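## Task

Move the yellow sponge onto the coffee table in the adjoining room so it rests there without the robot holding it in place, and the robot must not tip over or be left leaning.

## Robot and tools

ROBOT. A Hello Robot Stretch 3 in a physics simulator: a two-wheeled base (0.33 m long, 0.34 m wide), a mast carrying a lift, and a single telescoping arm that reaches out to the robot's RIGHT side, ending in a wrist and a two-finger gripper. The gripper only moves forward or back when the base drives. Turning in place pivots about the point midway between the drive wheels, 0.05 m behind the front edge. With the arm retracted and the wrist folded, turning sweeps a 0.28 m radius; an unfolded level wrist reaches beyond that. A loose object may occasionally get nudged by something outside the robot's control.

FRAMES. Base frame: origin on the floor between the drive wheels, x forward, y left, z up. hand_pose is reported in this frame, at the point where closed fingertips meet; with all wrist joints at zero its x axis points up, y points back along the arm toward the mast, z toward the robot's rear. Fingertips are round pads 0.04 m wide. Odometry frame is the base frame where the scene began; base_odometry counts wheel rotation only, so slipping looks like motion. Heading is positive to the left, -3.142 to 3.142.

TOOL execute_actions. Arguments: actions (a list holding exactly one action, or empty to just read state and images) and cameras (list from head_camera, nav_camera, wrist_camera, all; omitted, null or ["all"] gives all, [] gives none). An action may contain base, joints, or both, plus optional contact_limits; its motions start together. base takes exactly one key: translate_m is a relative drive in metres along the current heading from where the base last reported itself (forward positive, -1 to 1); rotate_rad is a relative turn in place in radians (left/counter-clockwise positive, -3.2 to 3.2). No sideways motion. joints is a dictionary of absolute targets by name: lift_m 0 to 1.1 (arm height on mast), arm_m 0 to 0.52 (extension), wrist_yaw_rad -1.345 to 4.42 (0 along the arm, positive swings toward the front, 3.0 folds over the base), wrist_pitch_rad -1.57 to 0.451 (0 level, negative tips fingers down), wrist_roll_rad -2.911 to 2.911 (0 fingers side by side), gripper_m -0.089 to 0.179 (larger is wider; actual fingertip gap is about 0.007 m less when nearly shut, 0.025 m less fully open, zero below 0.007), head_pan_rad -3.953 to 1.73 (0 forward, positive left, -1.57 looks along the arm), head_tilt_rad -1.53 to 0.419 (negative looks down). Tolerances for done: 0.004 for metre joints, 0.02 for yaw, roll and head, 0.05 for pitch. contact_limits accepts only arm_m, an effort percentage 1 to 100 at which that motion halts (contact_stop); small values are gentle but too small stops instantly; it also caps holding force until the next action. An unknown key or out-of-range number rejects the whole call with no motion. Each action ends within 15 s. Omitted joints or base may still be driving toward earlier targets. If a result reports a stop, the remaining calls in that reply are skipped.

OTHER TOOLS. wait {seconds 0 to 10}: commands nothing and returns state and images. zoom_image {camera, region [x0,y0,x1,y1]} in pixels of the latest full image, top-left origin, at most 504 by 504. finished_scene {scene}: the current scene's number; irreversible, reports success and gives the next task.

RESULTS. base_status and joint_status: done (base: wheels turned the full amount, even if slipping), off_target (stopped short and maybe still pushing), contact_stop, time_out, torque_fault (after these the old target is dropped). Arm or lift hitting something firmly triggers contact_stop and goes slack until commanded again; a slack lift can sink under load or be pushed up by closing fingers on a surface. Base, wrist and head have no contact stop. A wrist servo pushed hard for several seconds shuts off for 10 s. on_its_own lists uncommanded behaviour; held at gives the target being held. motor_effort is percent of maximum, positive toward higher values, bracket is peak; readings carry offsets and noise; a positive wheel effort means pushing forward. lidar_m: 12 distances from base origin, 30 degree sectors starting straight ahead and going counter-clockwise (4th left, 7th behind, 10th right), scan plane 0.17 m high, range 0.15 to 12 m, "-" is nothing; misses table tops, glass, thin legs; the robot itself can block sectors 5, 6, 9, 10. wrist_depth_mm and head_depth_mm: 7x7 grids of median depth from top left (head image sent sideways). turned_by_wheels and turned_by_imu: rotation since last result. base_tilt in degrees, forward and right positive, with a fixed bias up to about 4 degrees.

CAMERAS. head_camera and nav_camera move with head pan and tilt; wrist_camera rides on the gripper. Head 896x504 pinhole, nav 672x504 fisheye, wrist 644x364 pinhole.

SPEED. Fast base (0.30 m/s, 1.9 rad/s) only when stowed: lift_m under 0.30, arm_m under 0.03, wrist_yaw_rad over 2.54; else 0.10 m/s and 0.63 rad/s.

GRIPPING. Command gripper_m smaller than the object's width to grasp; lower squeezes harder, but over-squeezing triggers a stall guard that weakens grip. Release by opening at least 0.02 beyond the contact value. Neither reading nor status proves a hold; check images.

CAUTIONS. Fold or unfold the wrist only with lift_m 0.32 to 0.95, pitch -0.4, roll near 0; once folded, lift can drop to 0.25. With yaw below -0.4 keep pitch at -0.5 or lower. Pushing the arm into something rigid with the gripper above about 0.45 m can tip the robot, more so with a higher contact limit or a repeated push. Driving while gripping or pressing on something fixed, or snagging furniture (especially reversing), can tip it; undo in small steps, pull the gripper free, and lower lift to about 0.2 if still leaning. Avoid drops, slams and hard shoves, and make sure objects rest on the table unsupported before ending a scene.

Each tool is called after "Call:" by a JSON object that holds its "method" and its "body".

## Session

Call:
{"method": "execute_actions", "body": {"actions": []}}

Scene clock: 0.00 s.
base_odometry: x=+0.000 y=+0.000 heading=+0.000 (m, m, rad; odometry frame)
turned_by_wheels: +0.000 (rad since the last result)
turned_by_imu: +0.000 (rad since the last result)
base_tilt: forward=-1.1 right=-1.4 (deg)
lidar_m: 1.25 0.73 0.64 0.64 0.76 0.71 0.71 0.83 1.48 3.13 1.76 1.82
head_depth_mm: 1704 1695 1686 1669 1655 1649 1106 / 1754 1743 1726 1731 1688 1687 1149 / 1787 1796 1774 1769 1745 1741 1147 / 1833 1844 1841 1803 1796 1777 1768 / 1706 1740 1750 1781 1790 1803 1787 / 1352 1365 1371 1388 1400 1408 1423 / 1112 1120 1128 1134 1143 1152 1160
base_status: not commanded
joint_positions: lift_m=+0.499 arm_m=+0.000 wrist_yaw_rad=+2.988 wrist_pitch_rad=-0.485 wrist_roll_rad=+0.004 gripper_m=+0.037 head_pan_rad=+0.010 head_tilt_rad=+0.007
joint_status: not commanded
motor_effort: left_wheel=+0 right_wheel=+0 lift_m=+30 arm_m=+0 wrist_yaw_rad=+0 wrist_pitch_rad=+5 wrist_roll_rad=+0 gripper_m=+0 head_pan_rad=+0 head_tilt_rad=+2 (%)
hand_pose: x=+0.0118 y=+0.0683 z=+0.4967 quat_wxyz=(+0.222, +0.698, +0.116, +0.670) (m; base frame)
wrist_depth_mm: 658 - 629 621 596 578 566 / 695 - 670 670 650 640 629 / 719 - 751 732 719 695 675 / 750 886 831 809 811 757 760 / 751 867 886 868 845 813 800 / 726 746 - 731 735 730 709 / 640 644 - 634 633 618 616
pictures: head_camera (sideways: a quarter turn clockwise sets it upright), nav_camera (sideways: a quarter turn counterclockwise sets it upright), wrist_camera
Images, in order (width x height): head_camera 896x504, nav_camera 672x504, wrist_camera 644x364.

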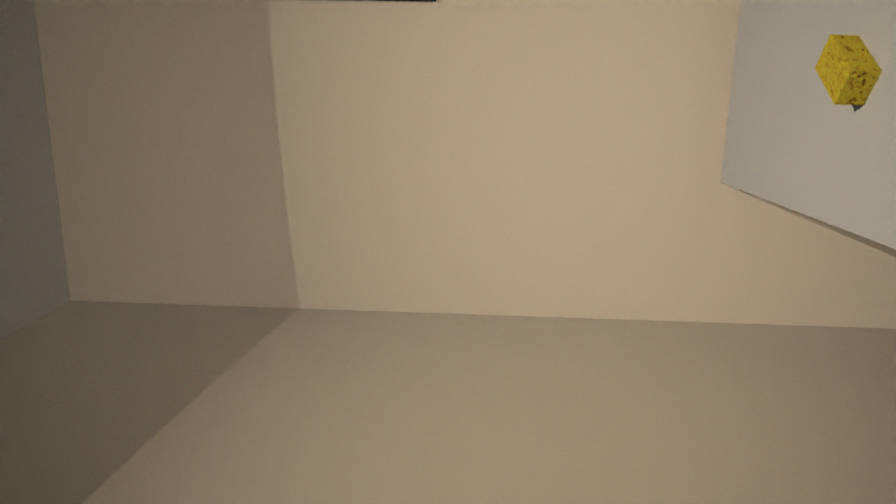

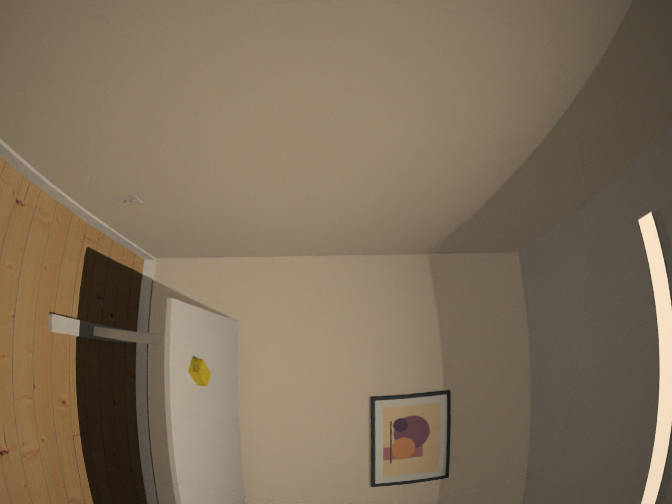

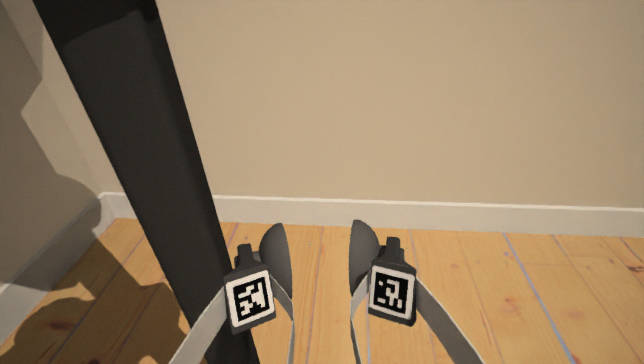

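Call:
{"method": "execute_actions", "body": {"actions": [{"joints":{"head_pan_rad":-0.5,"head_tilt_rad":-0.6}}]}}

Call:
{"method": "execute_actions", "body": {"actions": [{"joints":{"head_pan_rad":-2.2,"head_tilt_rad":-0.4}}], "cameras": ["nav_camera","head_camera"]}}

Scene clock: 1.27 s.
base_odometry: x=+0.000 y=+0.000 heading=+0.000 (m, m, rad; odometry frame)
turned_by_wheels: +0.000 (rad since the last result)
turned_by_imu: +0.000 (rad since the last result)
base_tilt: forward=-1.1 right=-1.4 (deg)
lidar_m: 1.24 0.74 0.64 0.65 0.76 0.71 0.71 0.83 1.48 3.14 1.77 1.82
head_depth_mm: 1683 1842 1551 2244 1882 1526 1286 / 1641 1813 1542 2208 1878 1524 1287 / 1608 1760 1523 2136 1867 1511 1277 / 1580 1730 1499 2121 1860 1506 1275 / 1546 1688 1489 2067 1831 1504 1270 / 1515 1637 1481 1204 1825 1495 1260 / 1476 1619 1460 1187 1710 1486 1259
base_status: not commanded
joint_positions: lift_m=+0.499 arm_m=+0.000 wrist_yaw_rad=+2.988 wrist_pitch_rad=-0.485 wrist_roll_rad=+0.004 gripper_m=+0.037 head_pan_rad=-0.493 head_tilt_rad=-0.592
joint_status: all done
motor_effort: left_wheel=+0(0) right_wheel=+0(0) lift_m=+30(30) arm_m=-1(0) wrist_yaw_rad=+0(0) wrist_pitch_rad=+5(5) wrist_roll_rad=+0(0) gripper_m=-1(1) head_pan_rad=-3(33) head_tilt_rad=-5(43) (%)
hand_pose: x=+0.0118 y=+0.0683 z=+0.4967 quat_wxyz=(+0.222, +0.698, +0.116, +0.670) (m; base frame)
wrist_depth_mm: 662 - 639 616 596 585 568 / 689 - 685 670 655 646 630 / 735 - 762 730 714 702 664 / 739 880 847 812 785 782 769 / 730 877 889 848 856 812 801 / 726 760 - 740 754 722 695 / 640 639 - 626 628 620 611
pictures: head_camera (sideways: a quarter turn clockwise sets it upright), nav_camera (sideways: a quarter turn counterclockwise sets it upright), wrist_camera
Images, in order (width x height): head_camera 896x504, nav_camera 672x504, wrist_camera 644x364.

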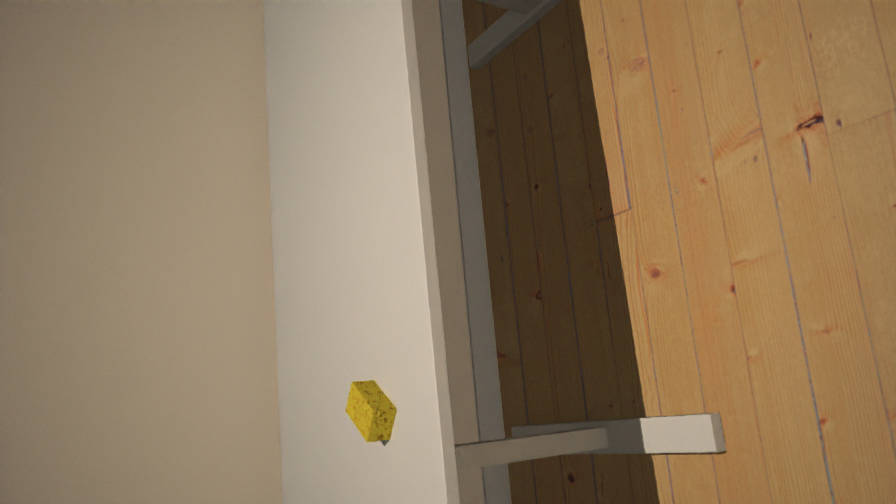

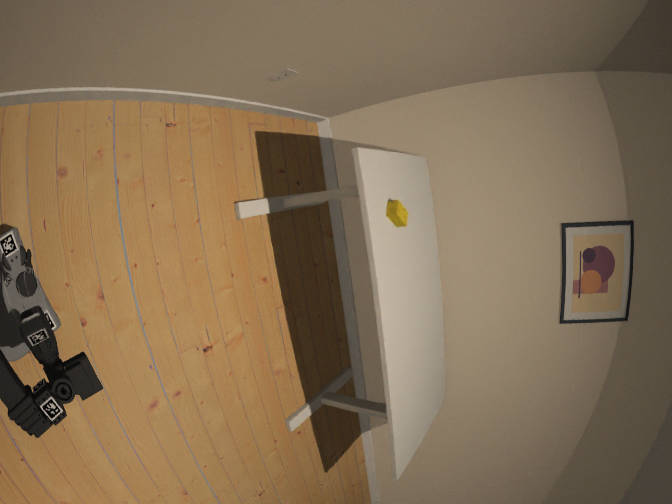

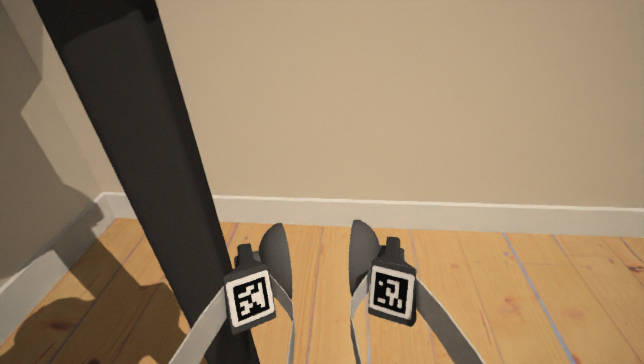

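Scene clock: 2.60 s.
base_odometry: x=+0.000 y=+0.000 heading=+0.000 (m, m, rad; odometry frame)
turned_by_wheels: +0.000 (rad since the last result)
turned_by_imu: +0.000 (rad since the last result)
base_tilt: forward=-1.1 right=-1.4 (deg)
lidar_m: 1.24 0.74 0.64 0.65 0.76 0.71 0.71 0.83 1.48 3.12 1.76 1.82
head_depth_mm: 993 1021 1044 1079 1112 1143 1177 / 1155 1196 1226 1271 1321 1361 1378 / 2916 3024 1470 1531 1611 1669 1440 / 2824 2999 3246 3237 2362 1777 1452 / 1354 1445 1552 1941 2066 1782 1440 / 2658 2784 2976 3121 2314 1773 1425 / 2573 2745 2921 3028 2307 1761 1428
base_status: not commanded
joint_positions: lift_m=+0.499 arm_m=+0.000 wrist_yaw_rad=+2.988 wrist_pitch_rad=-0.485 wrist_roll_rad=+0.004 gripper_m=+0.037 head_pan_rad=-2.193 head_tilt_rad=-0.409
joint_status: all done
motor_effort: left_wheel=+0(0) right_wheel=+0(0) lift_m=+30(31) arm_m=-1(1) wrist_yaw_rad=+0(0) wrist_pitch_rad=+5(5) wrist_roll_rad=+0(0) gripper_m=+0(0) head_pan_rad=-4(46) head_tilt_rad=+5(26) (%)
hand_pose: x=+0.0118 y=+0.0683 z=+0.4967 quat_wxyz=(+0.222, +0.698, +0.116, +0.670) (m; base frame)
wrist_depth_mm: 658 - 629 611 595 587 579 / 702 - 689 660 645 637 624 / 731 - 742 724 705 687 690 / 742 875 838 822 801 773 752 / 746 877 869 854 851 798 796 / 721 726 - 732 722 706 703 / 633 636 - 643 615 622 621
pictures: head_camera (sideways: a quarter turn clockwise sets it upright), nav_camera (sideways: a quarter turn counterclockwise sets it upright)
Images, in order (width x height): head_camera 896x504, nav_camera 672x504.

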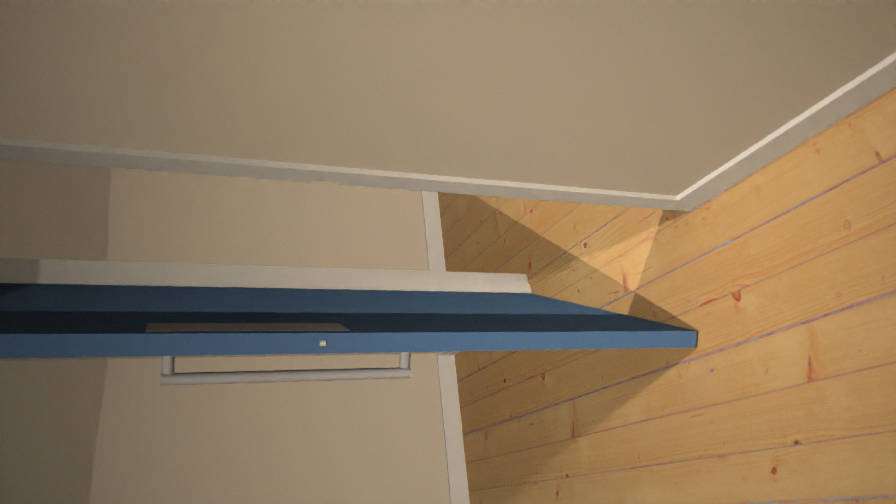

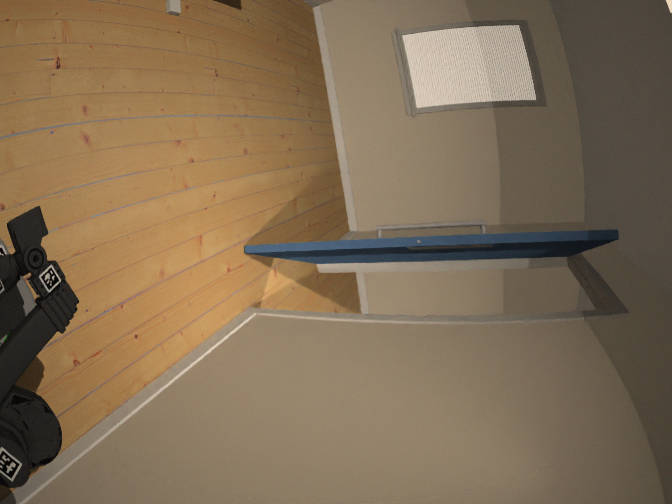

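Call:
{"method": "execute_actions", "body": {"actions": [{"base":{"rotate_rad":-0.26},"joints":{"lift_m":0.6}}], "cameras": []}}

Call:
{"method": "execute_actions", "body": {"actions": [{"base":{"translate_m":0.52},"joints":{"lift_m":0.93,"head_pan_rad":0,"head_tilt_rad":-0.8}}], "cameras": ["head_camera"]}}

Call:
{"method": "execute_actions", "body": {"actions": [{"base":{"rotate_rad":1.57},"joints":{"wrist_yaw_rad":0,"gripper_m":0.17,"head_pan_rad":-1.57,"head_tilt_rad":-0.8}}]}}

Scene clock: 5.80 s.
base_odometry: x=+0.000 y=+0.000 heading=-0.260 (m, m, rad; odometry frame)
turned_by_wheels: -0.260 (rad since the last result)
turned_by_imu: -0.258 (rad since the last result)
base_tilt: forward=-1.0 right=-1.3 (deg)
lidar_m: 1.34 0.90 0.66 0.64 0.67 0.73 0.71 0.74 1.03 1.50 2.52 1.76
head_depth_mm: 744 773 805 840 879 920 961 / 817 853 894 937 981 1038 1091 / 911 953 1007 1061 1117 1189 1276 / 1028 1080 1151 1224 1300 1404 1408 / 1178 1254 1341 1442 1550 1635 1440 / 2883 3007 3215 3338 2335 1768 1433 / 2687 2134 2235 2344 2125 1699 1424
base_status: done
joint_positions: lift_m=+0.599 arm_m=+0.000 wrist_yaw_rad=+2.988 wrist_pitch_rad=-0.485 wrist_roll_rad=+0.004 gripper_m=+0.037 head_pan_rad=-2.193 head_tilt_rad=-0.408
joint_status: all done
motor_effort: left_wheel=+4(7) right_wheel=-7(10) lift_m=+40(44) arm_m=-1(0) wrist_yaw_rad=+0(0) wrist_pitch_rad=+5(5) wrist_roll_rad=+0(1) gripper_m=-1(1) head_pan_rad=-3(3) head_tilt_rad=+5(6) (%)
hand_pose: x=+0.0117 y=+0.0682 z=+0.5973 quat_wxyz=(+0.223, +0.698, +0.117, +0.670) (m; base frame)
wrist_depth_mm: 542 - 593 614 653 672 721 / 583 - 640 677 722 736 814 / 645 - 708 742 773 849 903 / 693 736 792 812 893 950 - / 786 793 881 911 954 - 964 / 791 845 - 839 844 831 830 / 744 746 728 712 716 714 704
pictures: none
No camera images: the call's "cameras" was empty. Leave "cameras" out to get every camera's image.

Scene clock: 12.00 s.
base_odometry: x=+0.503 y=-0.133 heading=-0.260 (m, m, rad; odometry frame)
turned_by_wheels: +0.000 (rad since the last result)
turned_by_imu: +0.002 (rad since the last result)
base_tilt: forward=-1.1 right=-1.4 (deg)
lidar_m: 0.81 0.87 0.65 0.63 0.66 0.92 1.23 1.29 1.71 3.14 1.41 1.34
head_depth_mm: 1117 1232 1035 830 744 1343 1181 / 1114 1237 1027 824 740 1335 1172 / 1112 1235 1017 819 737 1328 1170 / 1113 1219 1010 788 731 1327 1165 / 1119 1214 1005 808 1261 1299 1161 / 1117 1242 995 803 1428 1316 1153 / 1116 1270 1453 869 1422 1312 1150
base_status: done
joint_positions: lift_m=+0.929 arm_m=+0.000 wrist_yaw_rad=+2.988 wrist_pitch_rad=-0.486 wrist_roll_rad=+0.004 gripper_m=+0.037 head_pan_rad=-0.007 head_tilt_rad=-0.790
joint_status: all done
motor_effort: left_wheel=+3(8) right_wheel=-6(7) lift_m=+39(42) arm_m=+0(0) wrist_yaw_rad=+0(0) wrist_pitch_rad=+5(5) wrist_roll_rad=+0(0) gripper_m=+0(1) head_pan_rad=+3(43) head_tilt_rad=-6(39) (%)
hand_pose: x=+0.0117 y=+0.0682 z=+0.9272 quat_wxyz=(+0.223, +0.698, +0.117, +0.670) (m; base frame)
wrist_depth_mm: 525 - 579 608 631 672 701 / 579 - 632 663 705 744 771 / 624 - 696 711 775 800 888 / 681 716 778 803 835 916 - / 752 780 847 934 - - - / 826 889 - - - - - / 969 - - - - - -
pictures: head_camera (sideways: a quarter turn clockwise sets it upright)
Images, in order (width x height): head_camera 896x504.

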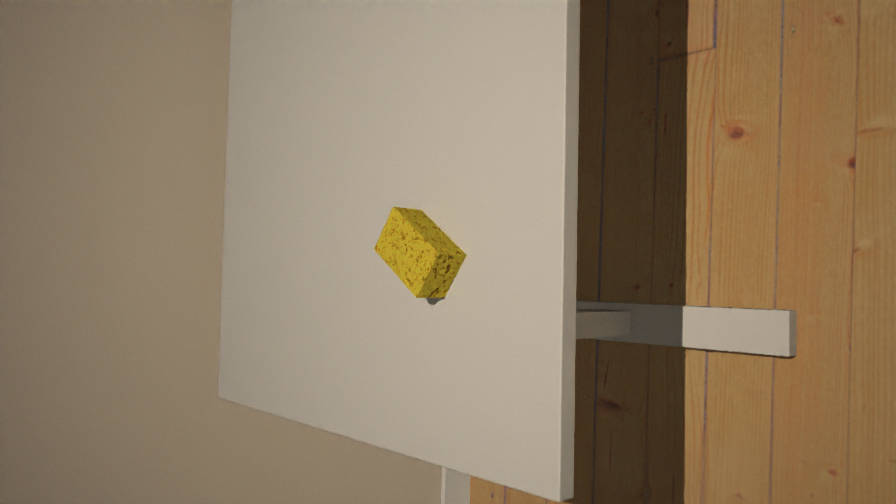

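Scene clock: 15.53 s.
base_odometry: x=+0.503 y=-0.133 heading=+1.310 (m, m, rad; odometry frame)
turned_by_wheels: +1.570 (rad since the last result)
turned_by_imu: +1.565 (rad since the last result)
base_tilt: forward=-1.1 right=-1.4 (deg)
lidar_m: 0.63 0.66 0.92 1.23 1.29 1.71 3.12 1.40 1.33 0.81 0.87 0.65
head_depth_mm: 1113 1239 1030 866 - - - / 1118 1238 1023 846 - - - / 1119 1222 1019 838 - - - / 1121 1225 1007 794 - - - / 1122 1225 996 805 729 1297 1159 / 1122 1248 995 813 1432 1315 1151 / 1130 1282 1474 1636 1458 1310 1149
base_status: done
joint_positions: lift_m=+0.929 arm_m=+0.000 wrist_yaw_rad=+0.002 wrist_pitch_rad=-0.486 wrist_roll_rad=+0.004 gripper_m=+0.170 head_pan_rad=-1.563 head_tilt_rad=-0.790
joint_status: all done
motor_effort: left_wheel=-3(7) right_wheel=+6(11) lift_m=+40(40) arm_m=-1(1) wrist_yaw_rad=-1(2) wrist_pitch_rad=+5(5) wrist_roll_rad=-1(0) gripper_m=-1(83) head_pan_rad=-3(46) head_tilt_rad=-6(5) (%)
hand_pose: x=-0.0211 y=-0.3600 z=+0.9272 quat_wxyz=(+0.685, +0.171, -0.687, -0.170) (m; base frame)
wrist_depth_mm: 757 905 929 931 927 917 940 / 745 - - - - - - / 754 - 819 756 741 712 701 / 745 - 589 525 574 568 562 / 736 947 478 472 468 475 454 / 704 413 400 399 392 393 400 / 671 - - - - - -
pictures: head_camera (sideways: a quarter turn clockwise sets it upright), nav_camera (sideways: a quarter turn counterclockwise sets it upright), wrist_camera
Images, in order (width x height): head_camera 896x504, nav_camera 672x504, wrist_camera 644x364.

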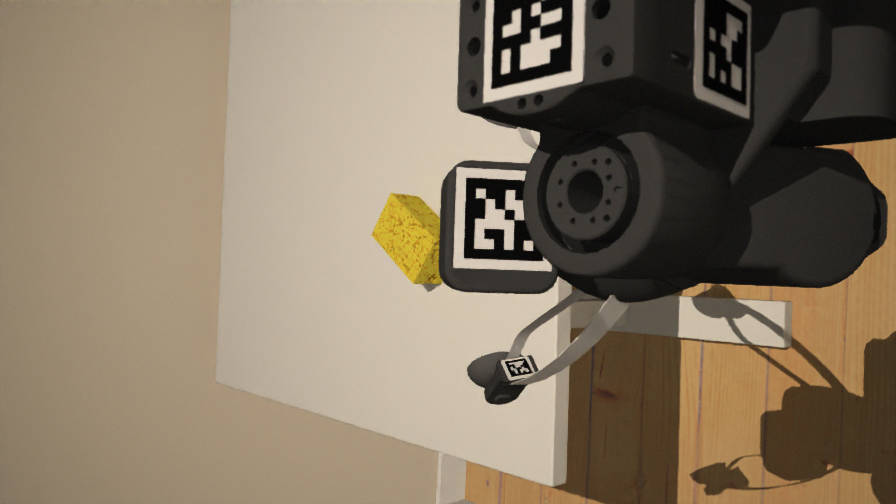

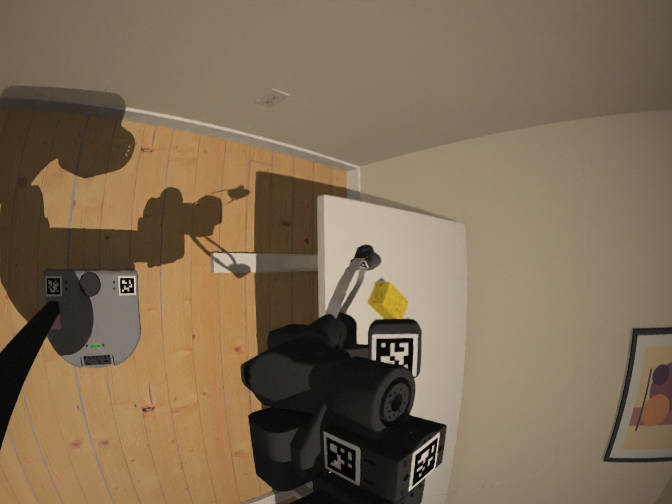

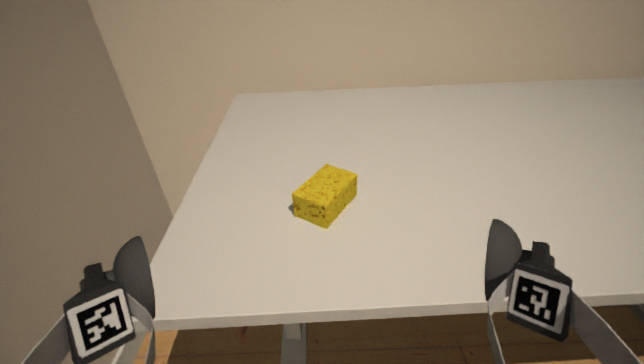

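Call:
{"method": "execute_actions", "body": {"actions": [{"joints":{"wrist_pitch_rad":-1.57,"arm_m":0.4,"wrist_roll_rad":0.7,"lift_m":1.0}}]}}

Scene clock: 19.90 s.
base_odometry: x=+0.503 y=-0.133 heading=+1.310 (m, m, rad; odometry frame)
turned_by_wheels: +0.000 (rad since the last result)
turned_by_imu: +0.001 (rad since the last result)
base_tilt: forward=-1.1 right=-1.3 (deg)
lidar_m: 0.63 0.66 0.92 1.23 1.29 1.71 3.14 1.40 1.33 0.81 0.87 0.65
head_depth_mm: - 1257 1030 825 743 1344 1180 / 1131 1237 1021 822 740 1337 1171 / - 1217 1013 794 1454 1328 1174 / 1119 - 971 787 1429 1327 1162 / 1123 1231 1005 809 1322 1295 1155 / 1130 1247 995 802 1425 1308 1158 / 1128 1279 1471 1656 1453 1311 1154
base_status: not commanded
joint_positions: lift_m=+0.999 arm_m=+0.400 wrist_yaw_rad=+0.001 wrist_pitch_rad=-1.564 wrist_roll_rad=+0.698 gripper_m=+0.170 head_pan_rad=-1.563 head_tilt_rad=-0.790
joint_status: all done
motor_effort: left_wheel=-3(3) right_wheel=+6(6) lift_m=+40(42) arm_m=+4(5) wrist_yaw_rad=-1(1) wrist_pitch_rad=-2(8) wrist_roll_rad=+1(1) gripper_m=+0(0) head_pan_rad=-3(3) head_tilt_rad=-6(6) (%)
hand_pose: x=-0.0217 y=-0.5221 z=+0.8817 quat_wxyz=(+0.300, +0.298, -0.643, -0.639) (m; base frame)
wrist_depth_mm: 300 299 260 300 303 302 304 / 304 306 265 307 309 310 - / 311 312 282 313 313 - - / 318 317 317 320 323 - - / 325 325 328 328 - - - / 699 329 329 - - - - / 619 676 344 - - - -
pictures: head_camera (sideways: a quarter turn clockwise sets it upright), nav_camera (sideways: a quarter turn counterclockwise sets it upright), wrist_camera
Images, in order (width x height): head_camera 896x504, nav_camera 672x504, wrist_camera 644x364.

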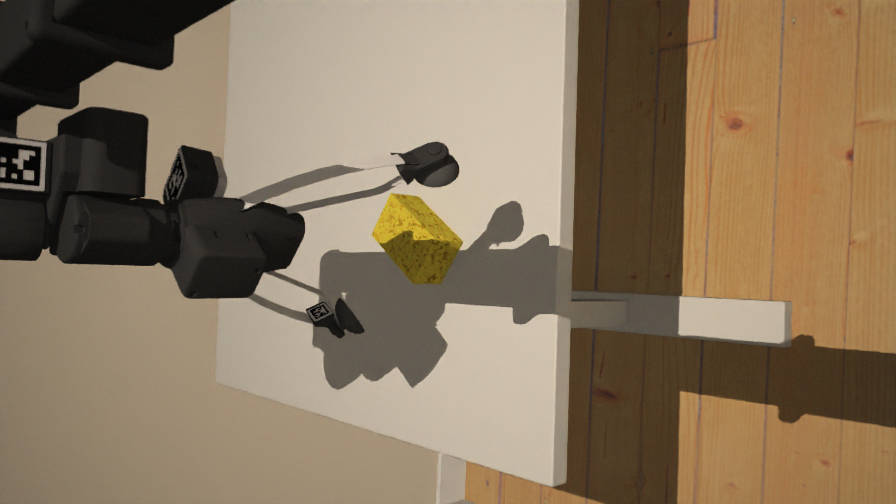

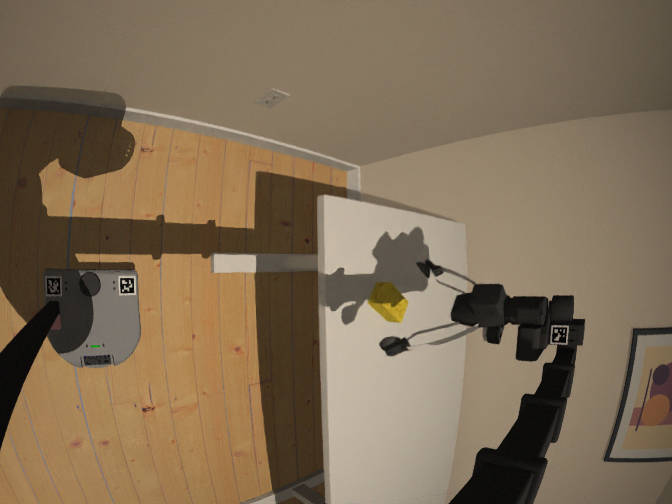

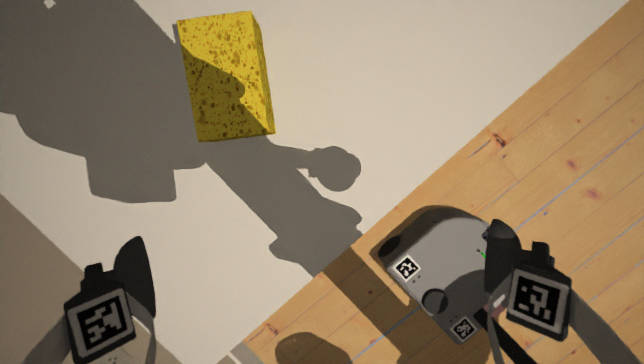

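Call:
{"method": "execute_actions", "body": {"actions": [{"base":{"translate_m":-0.02},"joints":{"arm_m":0.49,"wrist_roll_rad":0.53,"lift_m":0.92}}], "cameras": ["head_camera","wrist_camera"]}}

Scene clock: 22.40 s.
base_odometry: x=+0.497 y=-0.153 heading=+1.310 (m, m, rad; odometry frame)
turned_by_wheels: +0.000 (rad since the last result)
turned_by_imu: +0.000 (rad since the last result)
base_tilt: forward=-1.1 right=-1.3 (deg)
lidar_m: 0.65 0.68 0.95 1.23 1.29 1.69 3.12 1.39 1.33 0.82 0.90 0.67
head_depth_mm: 1112 1207 - - 1457 1345 1176 / 1079 - 985 821 737 1330 1170 / 1082 1231 1019 805 1449 1339 1169 / 1097 1228 945 788 1441 1326 1165 / 1122 1226 1000 805 1324 1293 1160 / 1127 1247 991 801 1429 1322 1155 / 1129 1277 1460 846 1413 1316 1152
base_status: done
joint_positions: lift_m=+0.921 arm_m=+0.490 wrist_yaw_rad=+0.001 wrist_pitch_rad=-1.564 wrist_roll_rad=+0.533 gripper_m=+0.170 head_pan_rad=-1.563 head_tilt_rad=-0.790
joint_status: all done
motor_effort: left_wheel=-3(7) right_wheel=+6(7) lift_m=+16(35) arm_m=+3(5) wrist_yaw_rad=-1(1) wrist_pitch_rad=-2(2) wrist_roll_rad=-1(1) gripper_m=+0(0) head_pan_rad=-3(3) head_tilt_rad=-5(6) (%)
hand_pose: x=-0.0217 y=-0.6119 z=+0.8029 quat_wxyz=(+0.352, +0.350, -0.616, -0.612) (m; base frame)
wrist_depth_mm: 226 226 228 228 227 227 230 / 231 230 230 231 232 234 233 / 236 235 193 194 236 239 238 / 239 238 197 198 243 243 244 / 245 246 242 243 248 249 250 / 251 250 251 252 253 254 - / 257 256 256 259 259 - -
pictures: head_camera (sideways: a quarter turn clockwise sets it upright), wrist_camera
Images, in order (width x height): head_camera 896x504, wrist_camera 644x364.

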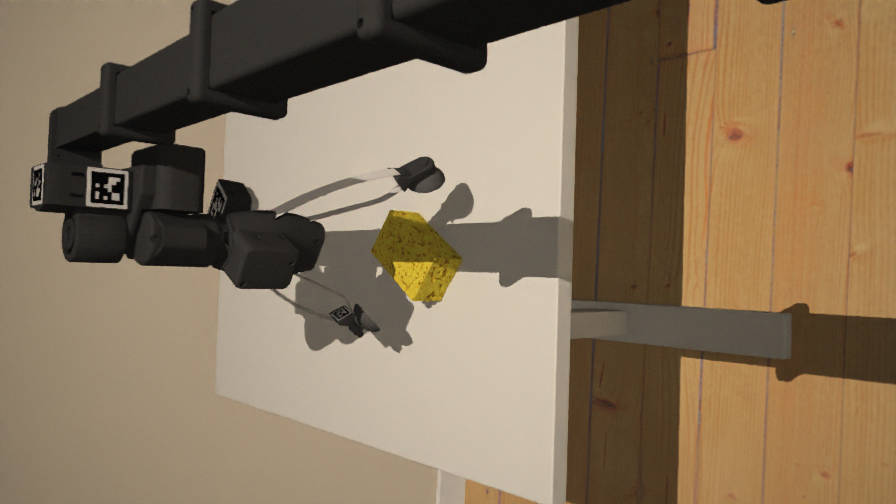

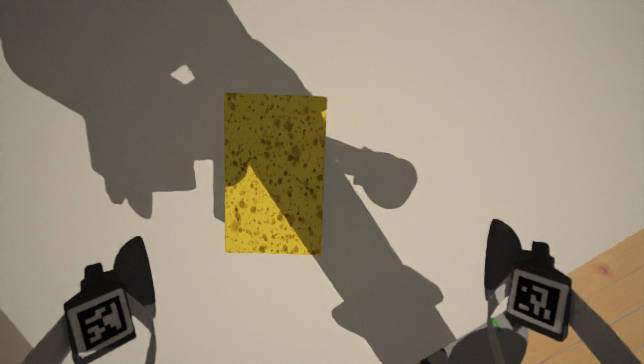

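Call:
{"method": "execute_actions", "body": {"actions": [{"joints":{"arm_m":0.52,"wrist_pitch_rad":-1.5,"lift_m":0.875}}], "cameras": ["head_camera","wrist_camera"]}}

Scene clock: 24.00 s.
base_odometry: x=+0.497 y=-0.153 heading=+1.310 (m, m, rad; odometry frame)
turned_by_wheels: +0.000 (rad since the last result)
turned_by_imu: +0.000 (rad since the last result)
base_tilt: forward=-1.1 right=-1.3 (deg)
lidar_m: 0.65 0.68 0.95 1.23 1.29 1.69 3.11 1.39 1.33 0.81 0.90 0.67
head_depth_mm: 1114 1233 1090 - - 1320 1167 / 1112 - - 824 739 1340 1174 / 1099 - 1015 804 1441 1329 1169 / 1120 1222 942 791 1437 1327 1165 / 1121 1224 1004 806 1318 1298 1154 / 1131 1246 993 799 1427 1317 1150 / 1132 1272 1469 846 1417 1312 1148
base_status: not commanded
joint_positions: lift_m=+0.876 arm_m=+0.519 wrist_yaw_rad=+0.001 wrist_pitch_rad=-1.502 wrist_roll_rad=+0.533 gripper_m=+0.170 head_pan_rad=-1.563 head_tilt_rad=-0.790
joint_status: all done
motor_effort: left_wheel=-3(3) right_wheel=+6(5) lift_m=+16(16) arm_m=+3(2) wrist_yaw_rad=-1(1) wrist_pitch_rad=+1(2) wrist_roll_rad=-1(1) gripper_m=+0(0) head_pan_rad=-3(4) head_tilt_rad=-6(7) (%)
hand_pose: x=-0.0217 y=-0.6577 z=+0.7570 quat_wxyz=(+0.363, +0.338, -0.634, -0.593) (m; base frame)
wrist_depth_mm: 195 194 192 191 190 188 187 / 197 196 194 192 192 190 189 / 199 199 196 195 196 192 192 / 202 202 198 154 197 195 195 / 204 203 201 155 200 198 196 / 206 206 203 157 202 200 199 / - 209 207 160 203 203 201
pictures: head_camera (sideways: a quarter turn clockwise sets it upright), wrist_camera
Images, in order (width x height): head_camera 896x504, wrist_camera 644x364.

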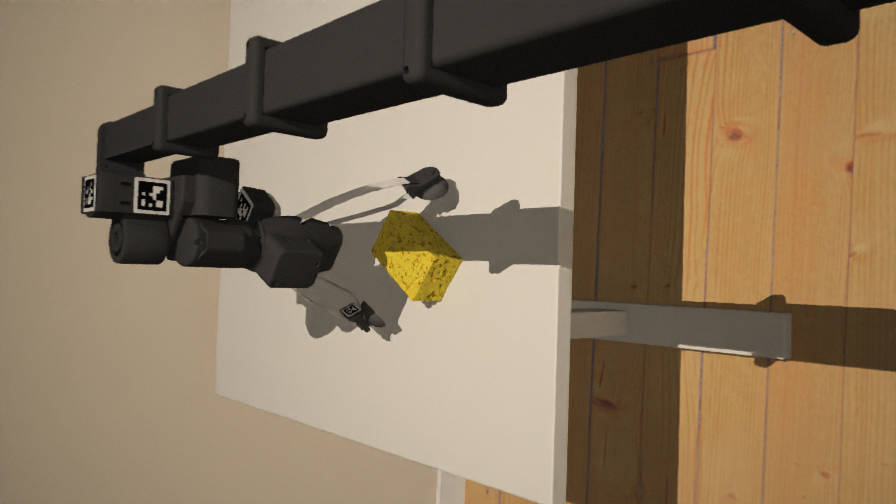

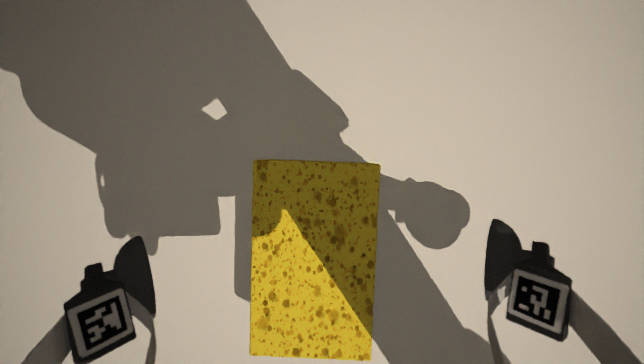

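Call:
{"method": "execute_actions", "body": {"actions": [{"joints":{"lift_m":0.852,"gripper_m":0.11}}], "cameras": ["wrist_camera"]}}

Call:
{"method": "execute_actions", "body": {"actions": [{"joints":{"gripper_m":0.02}}], "cameras": ["wrist_camera"]}}

Call:
{"method": "execute_actions", "body": {"actions": [{"joints":{"lift_m":0.93}}], "cameras": ["wrist_camera","head_camera"]}}

Scene clock: 25.40 s.
base_odometry: x=+0.497 y=-0.153 heading=+1.310 (m, m, rad; odometry frame)
turned_by_wheels: +0.000 (rad since the last result)
turned_by_imu: +0.000 (rad since the last result)
base_tilt: forward=-1.0 right=-1.4 (deg)
lidar_m: 0.65 0.68 0.95 1.23 1.29 1.69 3.11 1.39 1.33 0.81 0.90 0.67
head_depth_mm: 1113 1234 1034 - - - 1178 / 1114 1212 - 810 1448 1339 1175 / 1114 - 1012 795 1447 1326 1169 / 1120 1221 941 792 1438 1325 1166 / 1126 1220 1000 800 1326 1293 1158 / 1129 1246 995 805 1424 1315 1152 / 1126 1281 1466 845 1418 1300 1149
base_status: not commanded
joint_positions: lift_m=+0.853 arm_m=+0.519 wrist_yaw_rad=+0.001 wrist_pitch_rad=-1.511 wrist_roll_rad=+0.526 gripper_m=+0.110 head_pan_rad=-1.563 head_tilt_rad=-0.790
joint_status: lift_m contact_stop (moved -0.023 of -0.024); the others done
on_its_own: lift_m is slack since a contact_stop, until your next command for it
motor_effort: left_wheel=-5(5) right_wheel=+12(11) lift_m=+28(27) arm_m=+3(4) wrist_yaw_rad=-1(0) wrist_pitch_rad=+4(4) wrist_roll_rad=+1(2) gripper_m=-6(84) head_pan_rad=-4(4) head_tilt_rad=-6(6) (%)
hand_pose: x=-0.0217 y=-0.6554 z=+0.7344 quat_wxyz=(+0.364, +0.342, -0.630, -0.594) (m; base frame)
wrist_depth_mm: 172 172 171 170 169 168 167 / 174 174 173 172 171 171 170 / 177 175 176 175 174 173 172 / 179 177 177 132 175 175 174 / 181 181 157 134 179 177 176 / 185 183 137 135 180 178 179 / 187 187 139 138 183 182 181
pictures: wrist_camera
Images, in order (width x height): wrist_camera 644x364.

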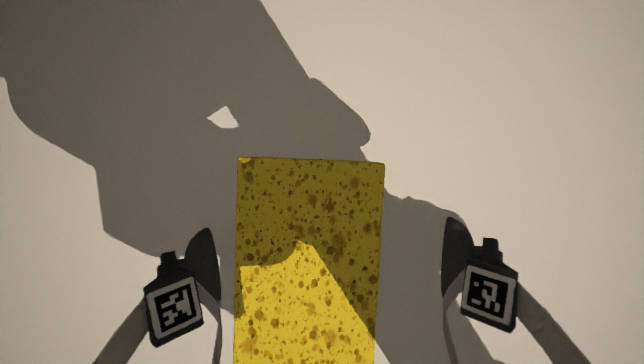

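not run: a stop came earlier in this reply.

not run: a stop came earlier in this reply.

Call:
{"method": "execute_actions", "body": {"actions": [{"joints":{"gripper_m":0.02,"lift_m":0.862}}], "cameras": ["wrist_camera"]}}

Call:
{"method": "execute_actions", "body": {"actions": [{"joints":{"lift_m":0.93}}], "cameras": ["wrist_camera","head_camera"]}}

Scene clock: 30.40 s.
base_odometry: x=+0.497 y=-0.153 heading=+1.310 (m, m, rad; odometry frame)
turned_by_wheels: +0.000 (rad since the last result)
turned_by_imu: +0.001 (rad since the last result)
base_tilt: forward=-1.1 right=-1.4 (deg)
lidar_m: 0.65 0.68 0.95 1.23 1.29 1.69 3.11 1.39 1.33 0.82 0.90 0.67
head_depth_mm: 1109 1240 1073 - - 1315 1187 / 1111 1210 - 821 1453 1337 1170 / 1100 - 1014 814 1440 1335 1164 / 1120 1221 944 784 1442 1335 1165 / 1123 1222 998 802 1327 1298 1161 / 1127 1249 991 800 1422 1309 1156 / 1121 1274 1469 843 1423 1306 1147
base_status: not commanded
joint_positions: lift_m=+0.861 arm_m=+0.519 wrist_yaw_rad=+0.001 wrist_pitch_rad=-1.503 wrist_roll_rad=+0.527 gripper_m=+0.021 head_pan_rad=-1.563 head_tilt_rad=-0.790
joint_status: all done
motor_effort: left_wheel=-3(6) right_wheel=+5(15) lift_m=+39(38) arm_m=+3(3) wrist_yaw_rad=-1(0) wrist_pitch_rad=+1(4) wrist_roll_rad=+1(1) gripper_m=-15(88) head_pan_rad=-4(3) head_tilt_rad=-7(6) (%)
hand_pose: x=-0.0217 y=-0.6575 z=+0.7428 quat_wxyz=(+0.365, +0.341, -0.633, -0.592) (m; base frame)
wrist_depth_mm: 180 180 178 178 176 176 174 / 183 182 181 180 178 177 177 / 185 184 183 182 181 180 178 / 188 187 184 136 182 181 181 / 190 189 186 139 183 185 183 / 192 191 140 140 140 186 185 / 195 192 192 142 190 188 187
pictures: wrist_camera
Images, in order (width x height): wrist_camera 644x364.

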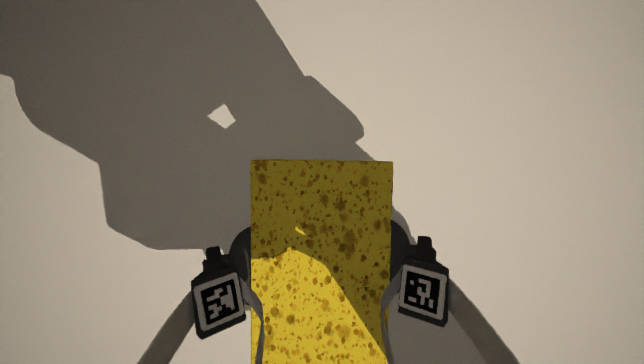

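Scene clock: 31.87 s.
base_odometry: x=+0.497 y=-0.153 heading=+1.310 (m, m, rad; odometry frame)
turned_by_wheels: +0.000 (rad since the last result)
turned_by_imu: +0.000 (rad since the last result)
base_tilt: forward=-1.1 right=-1.4 (deg)
lidar_m: 0.65 0.68 0.95 1.23 1.29 1.69 3.11 1.39 1.33 0.81 0.90 0.67
head_depth_mm: 1106 - - 794 742 1343 1181 / 1082 1238 1002 818 738 1337 1171 / - 1226 1017 818 1448 1329 1168 / 1093 - 779 789 1434 1326 1167 / 1124 1220 1000 804 1319 1295 1161 / 1127 1253 991 801 1423 1317 1157 / 1132 1278 1467 844 1427 1306 1155
base_status: not commanded
joint_positions: lift_m=+0.929 arm_m=+0.519 wrist_yaw_rad=+0.001 wrist_pitch_rad=-1.502 wrist_roll_rad=+0.527 gripper_m=+0.021 head_pan_rad=-1.563 head_tilt_rad=-0.790
joint_status: all done
motor_effort: left_wheel=-3(3) right_wheel=+6(5) lift_m=+39(41) arm_m=+3(4) wrist_yaw_rad=+0(1) wrist_pitch_rad=+1(1) wrist_roll_rad=+1(1) gripper_m=-14(15) head_pan_rad=-3(3) head_tilt_rad=-6(6) (%)
hand_pose: x=-0.0217 y=-0.6576 z=+0.8108 quat_wxyz=(+0.365, +0.340, -0.633, -0.592) (m; base frame)
wrist_depth_mm: 247 246 245 240 240 241 238 / 249 249 246 244 242 242 241 / 252 251 250 249 246 245 244 / 255 255 252 137 249 247 246 / 259 258 255 138 252 250 250 / 263 263 141 140 139 254 252 / 266 264 262 142 259 255 945
pictures: head_camera (sideways: a quarter turn clockwise sets it upright), wrist_camera
Images, in order (width x height): head_camera 896x504, wrist_camera 644x364.

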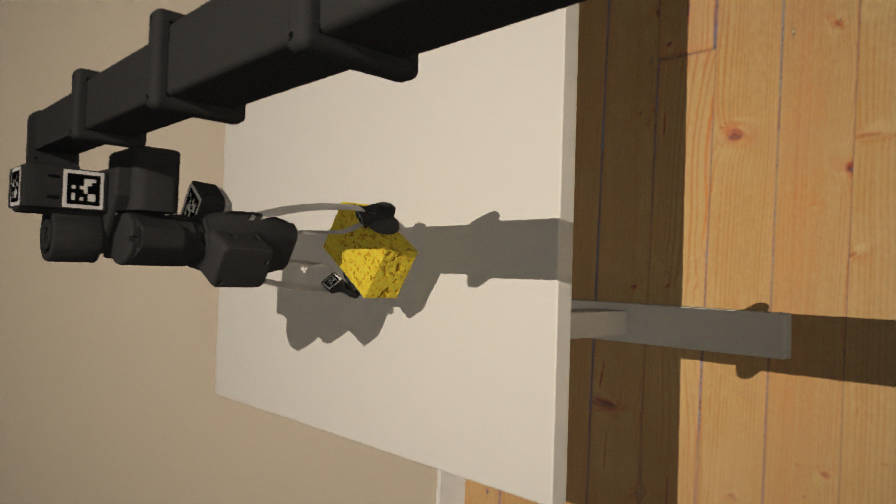

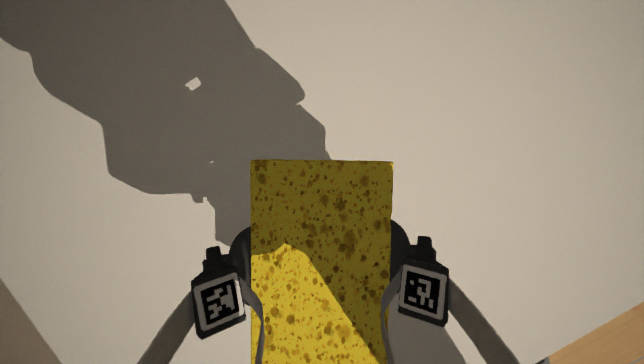

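Call:
{"method": "execute_actions", "body": {"actions": [{"joints":{"arm_m":0.0,"wrist_pitch_rad":-0.4,"wrist_roll_rad":0,"lift_m":0.94}}], "cameras": []}}

Call:
{"method": "execute_actions", "body": {"actions": [{"base":{"rotate_rad":2.427},"joints":{"wrist_yaw_rad":3.0,"head_pan_rad":0,"head_tilt_rad":-0.7}}], "cameras": ["wrist_camera"]}}

Call:
{"method": "execute_actions", "body": {"actions": [{"base":{"translate_m":1.0},"joints":{"lift_m":0.28}}]}}

Scene clock: 38.40 s.
base_odometry: x=+0.497 y=-0.153 heading=+1.310 (m, m, rad; odometry frame)
turned_by_wheels: +0.000 (rad since the last result)
turned_by_imu: +0.001 (rad since the last result)
base_tilt: forward=-1.0 right=-1.4 (deg)
lidar_m: 0.65 0.68 0.95 1.23 1.29 1.69 3.11 1.39 1.33 0.81 0.90 0.67
head_depth_mm: 1112 1235 1031 890 - - - / 1113 1239 1024 856 - - - / 1119 1229 1014 866 - - 1129 / 1119 1218 1012 - - - 1125 / 1127 1223 997 830 1287 1293 1162 / 1126 1249 993 801 1428 1306 1150 / 1130 1271 1469 845 1417 1306 1149
base_status: not commanded
joint_positions: lift_m=+0.939 arm_m=+0.000 wrist_yaw_rad=+0.001 wrist_pitch_rad=-0.423 wrist_roll_rad=+0.002 gripper_m=+0.021 head_pan_rad=-1.563 head_tilt_rad=-0.790
joint_status: all done
motor_effort: left_wheel=-3(3) right_wheel=+5(5) lift_m=+40(41) arm_m=-4(2) wrist_yaw_rad=+0(0) wrist_pitch_rad=+8(8) wrist_roll_rad=-1(2) gripper_m=-14(15) head_pan_rad=-3(3) head_tilt_rad=-6(6) (%)
hand_pose: x=-0.0214 y=-0.3692 z=+0.9510 quat_wxyz=(+0.691, +0.149, -0.692, -0.149) (m; base frame)
wrist_depth_mm: 779 891 899 909 920 896 922 / 770 - - - - - - / 767 - - 912 877 855 852 / 768 - 643 137 628 646 648 / 746 - 518 139 502 517 508 / 750 892 141 140 140 426 428 / 753 394 368 142 382 391 388
pictures: none
No camera images: the call's "cameras" was empty. Leave "cameras" out to get every camera's image.

Scene clock: 43.23 s.
base_odometry: x=+0.497 y=-0.153 heading=-2.546 (m, m, rad; odometry frame)
turned_by_wheels: +2.427 (rad since the last result)
turned_by_imu: +2.419 (rad since the last result)
base_tilt: forward=-1.0 right=-1.4 (deg)
lidar_m: 1.53 3.07 2.22 1.39 1.29 0.81 0.71 0.65 0.65 0.81 1.23 1.24
head_depth_mm: 1218 1311 1424 1549 1636 1417 1219 / 1325 1439 1571 1732 1679 1411 1216 / 1445 1585 1752 1912 1664 1404 1206 / 3386 3365 2343 2033 1656 1390 1210 / 3254 3494 2617 2001 1656 1389 1201 / 1527 1842 2296 2003 1642 1382 1193 / 2381 2759 2550 2003 1616 1368 1184
base_status: done
joint_positions: lift_m=+0.939 arm_m=+0.000 wrist_yaw_rad=+2.998 wrist_pitch_rad=-0.422 wrist_roll_rad=+0.002 gripper_m=+0.021 head_pan_rad=-0.007 head_tilt_rad=-0.705
joint_status: all done
motor_effort: left_wheel=-3(6) right_wheel=+5(10) lift_m=+39(40) arm_m=-4(4) wrist_yaw_rad=+2(0) wrist_pitch_rad=+8(8) wrist_roll_rad=-1(1) gripper_m=-15(15) head_pan_rad=+3(44) head_tilt_rad=+3(17) (%)
hand_pose: x=+0.0109 y=+0.0762 z=+0.9511 quat_wxyz=(+0.198, +0.701, +0.098, +0.678) (m; base frame)
wrist_depth_mm: 888 - - - - - - / 951 - - - - - - / 950 - 919 978 - - - / 708 671 649 137 - - - / 548 541 139 139 - - - / 465 - - 140 140 - - / - - 143 142 - - -
pictures: wrist_camera
Images, in order (width x height): wrist_camera 644x364.

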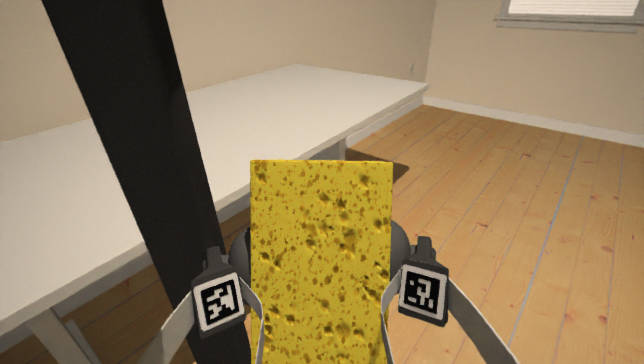

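Scene clock: 52.27 s.
base_odometry: x=-0.331 y=-0.713 heading=-2.547 (m, m, rad; odometry frame)
turned_by_wheels: +0.000 (rad since the last result)
turned_by_imu: +0.003 (rad since the last result)
base_tilt: forward=-1.1 right=-1.4 (deg)
lidar_m: 0.74 0.70 2.35 2.11 1.93 1.69 1.57 1.43 1.02 0.66 0.60 0.60
head_depth_mm: 576 620 673 732 805 899 1010 / 625 680 743 818 911 1030 1145 / 683 744 815 917 1044 1203 1214 / 2634 2929 2638 2030 1610 1339 1199 / 2429 2724 2633 2023 1643 1388 1196 / 2262 2513 2586 1949 1628 1347 1195 / 1431 1500 1205 834 1019 1346 1188
base_status: done
joint_positions: lift_m=+0.281 arm_m=+0.000 wrist_yaw_rad=+2.999 wrist_pitch_rad=-0.422 wrist_roll_rad=+0.002 gripper_m=+0.021 head_pan_rad=-0.007 head_tilt_rad=-0.704
joint_status: all done
motor_effort: left_wheel=-3(7) right_wheel=+6(14) lift_m=+15(34) arm_m=-4(4) wrist_yaw_rad=+1(1) wrist_pitch_rad=+8(8) wrist_roll_rad=-1(1) gripper_m=-15(15) head_pan_rad=+3(3) head_tilt_rad=+2(3) (%)
hand_pose: x=+0.0107 y=+0.0763 z=+0.2924 quat_wxyz=(+0.197, +0.701, +0.098, +0.679) (m; base frame)
wrist_depth_mm: - - - - - - - / - - - - - - - / - - - - - - - / 832 812 720 137 720 771 751 / 640 634 140 139 591 604 600 / 527 523 - 140 140 495 501 / 443 475 143 142 423 429 430
pictures: head_camera (sideways: a quarter turn clockwise sets it upright), nav_camera (sideways: a quarter turn counterclockwise sets it upright), wrist_camera
Images, in order (width x height): head_camera 896x504, nav_camera 672x504, wrist_camera 644x364.

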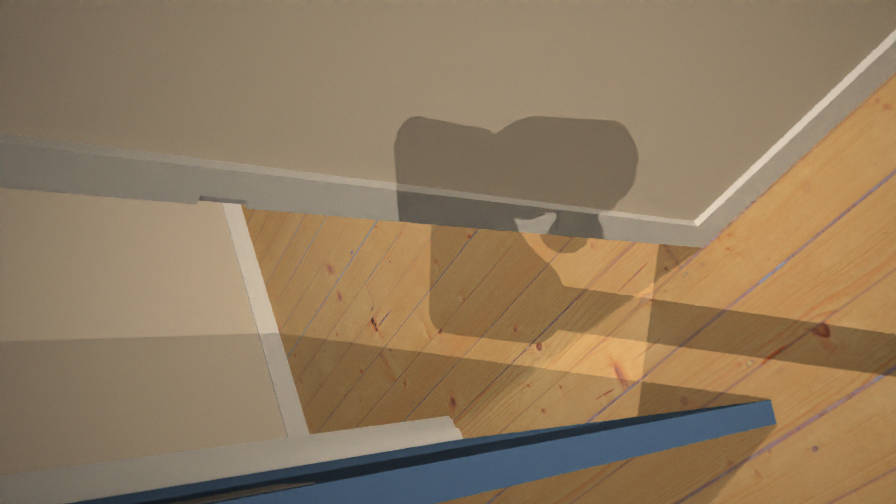

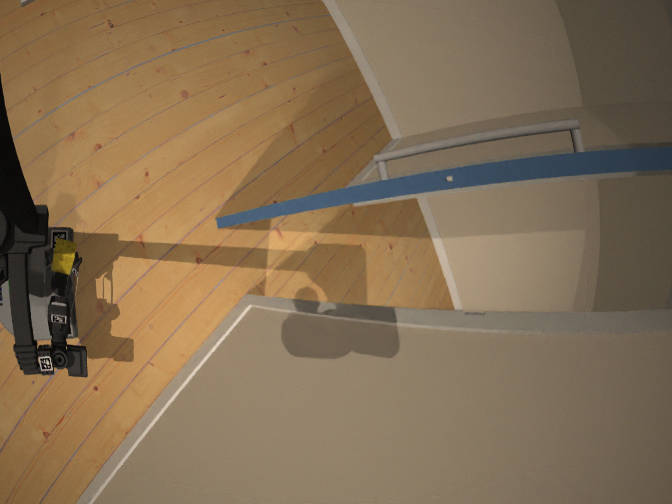

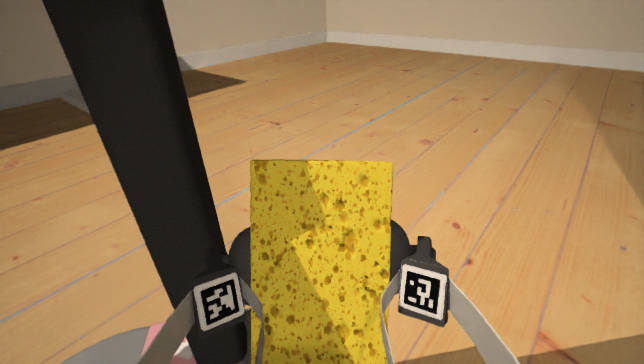

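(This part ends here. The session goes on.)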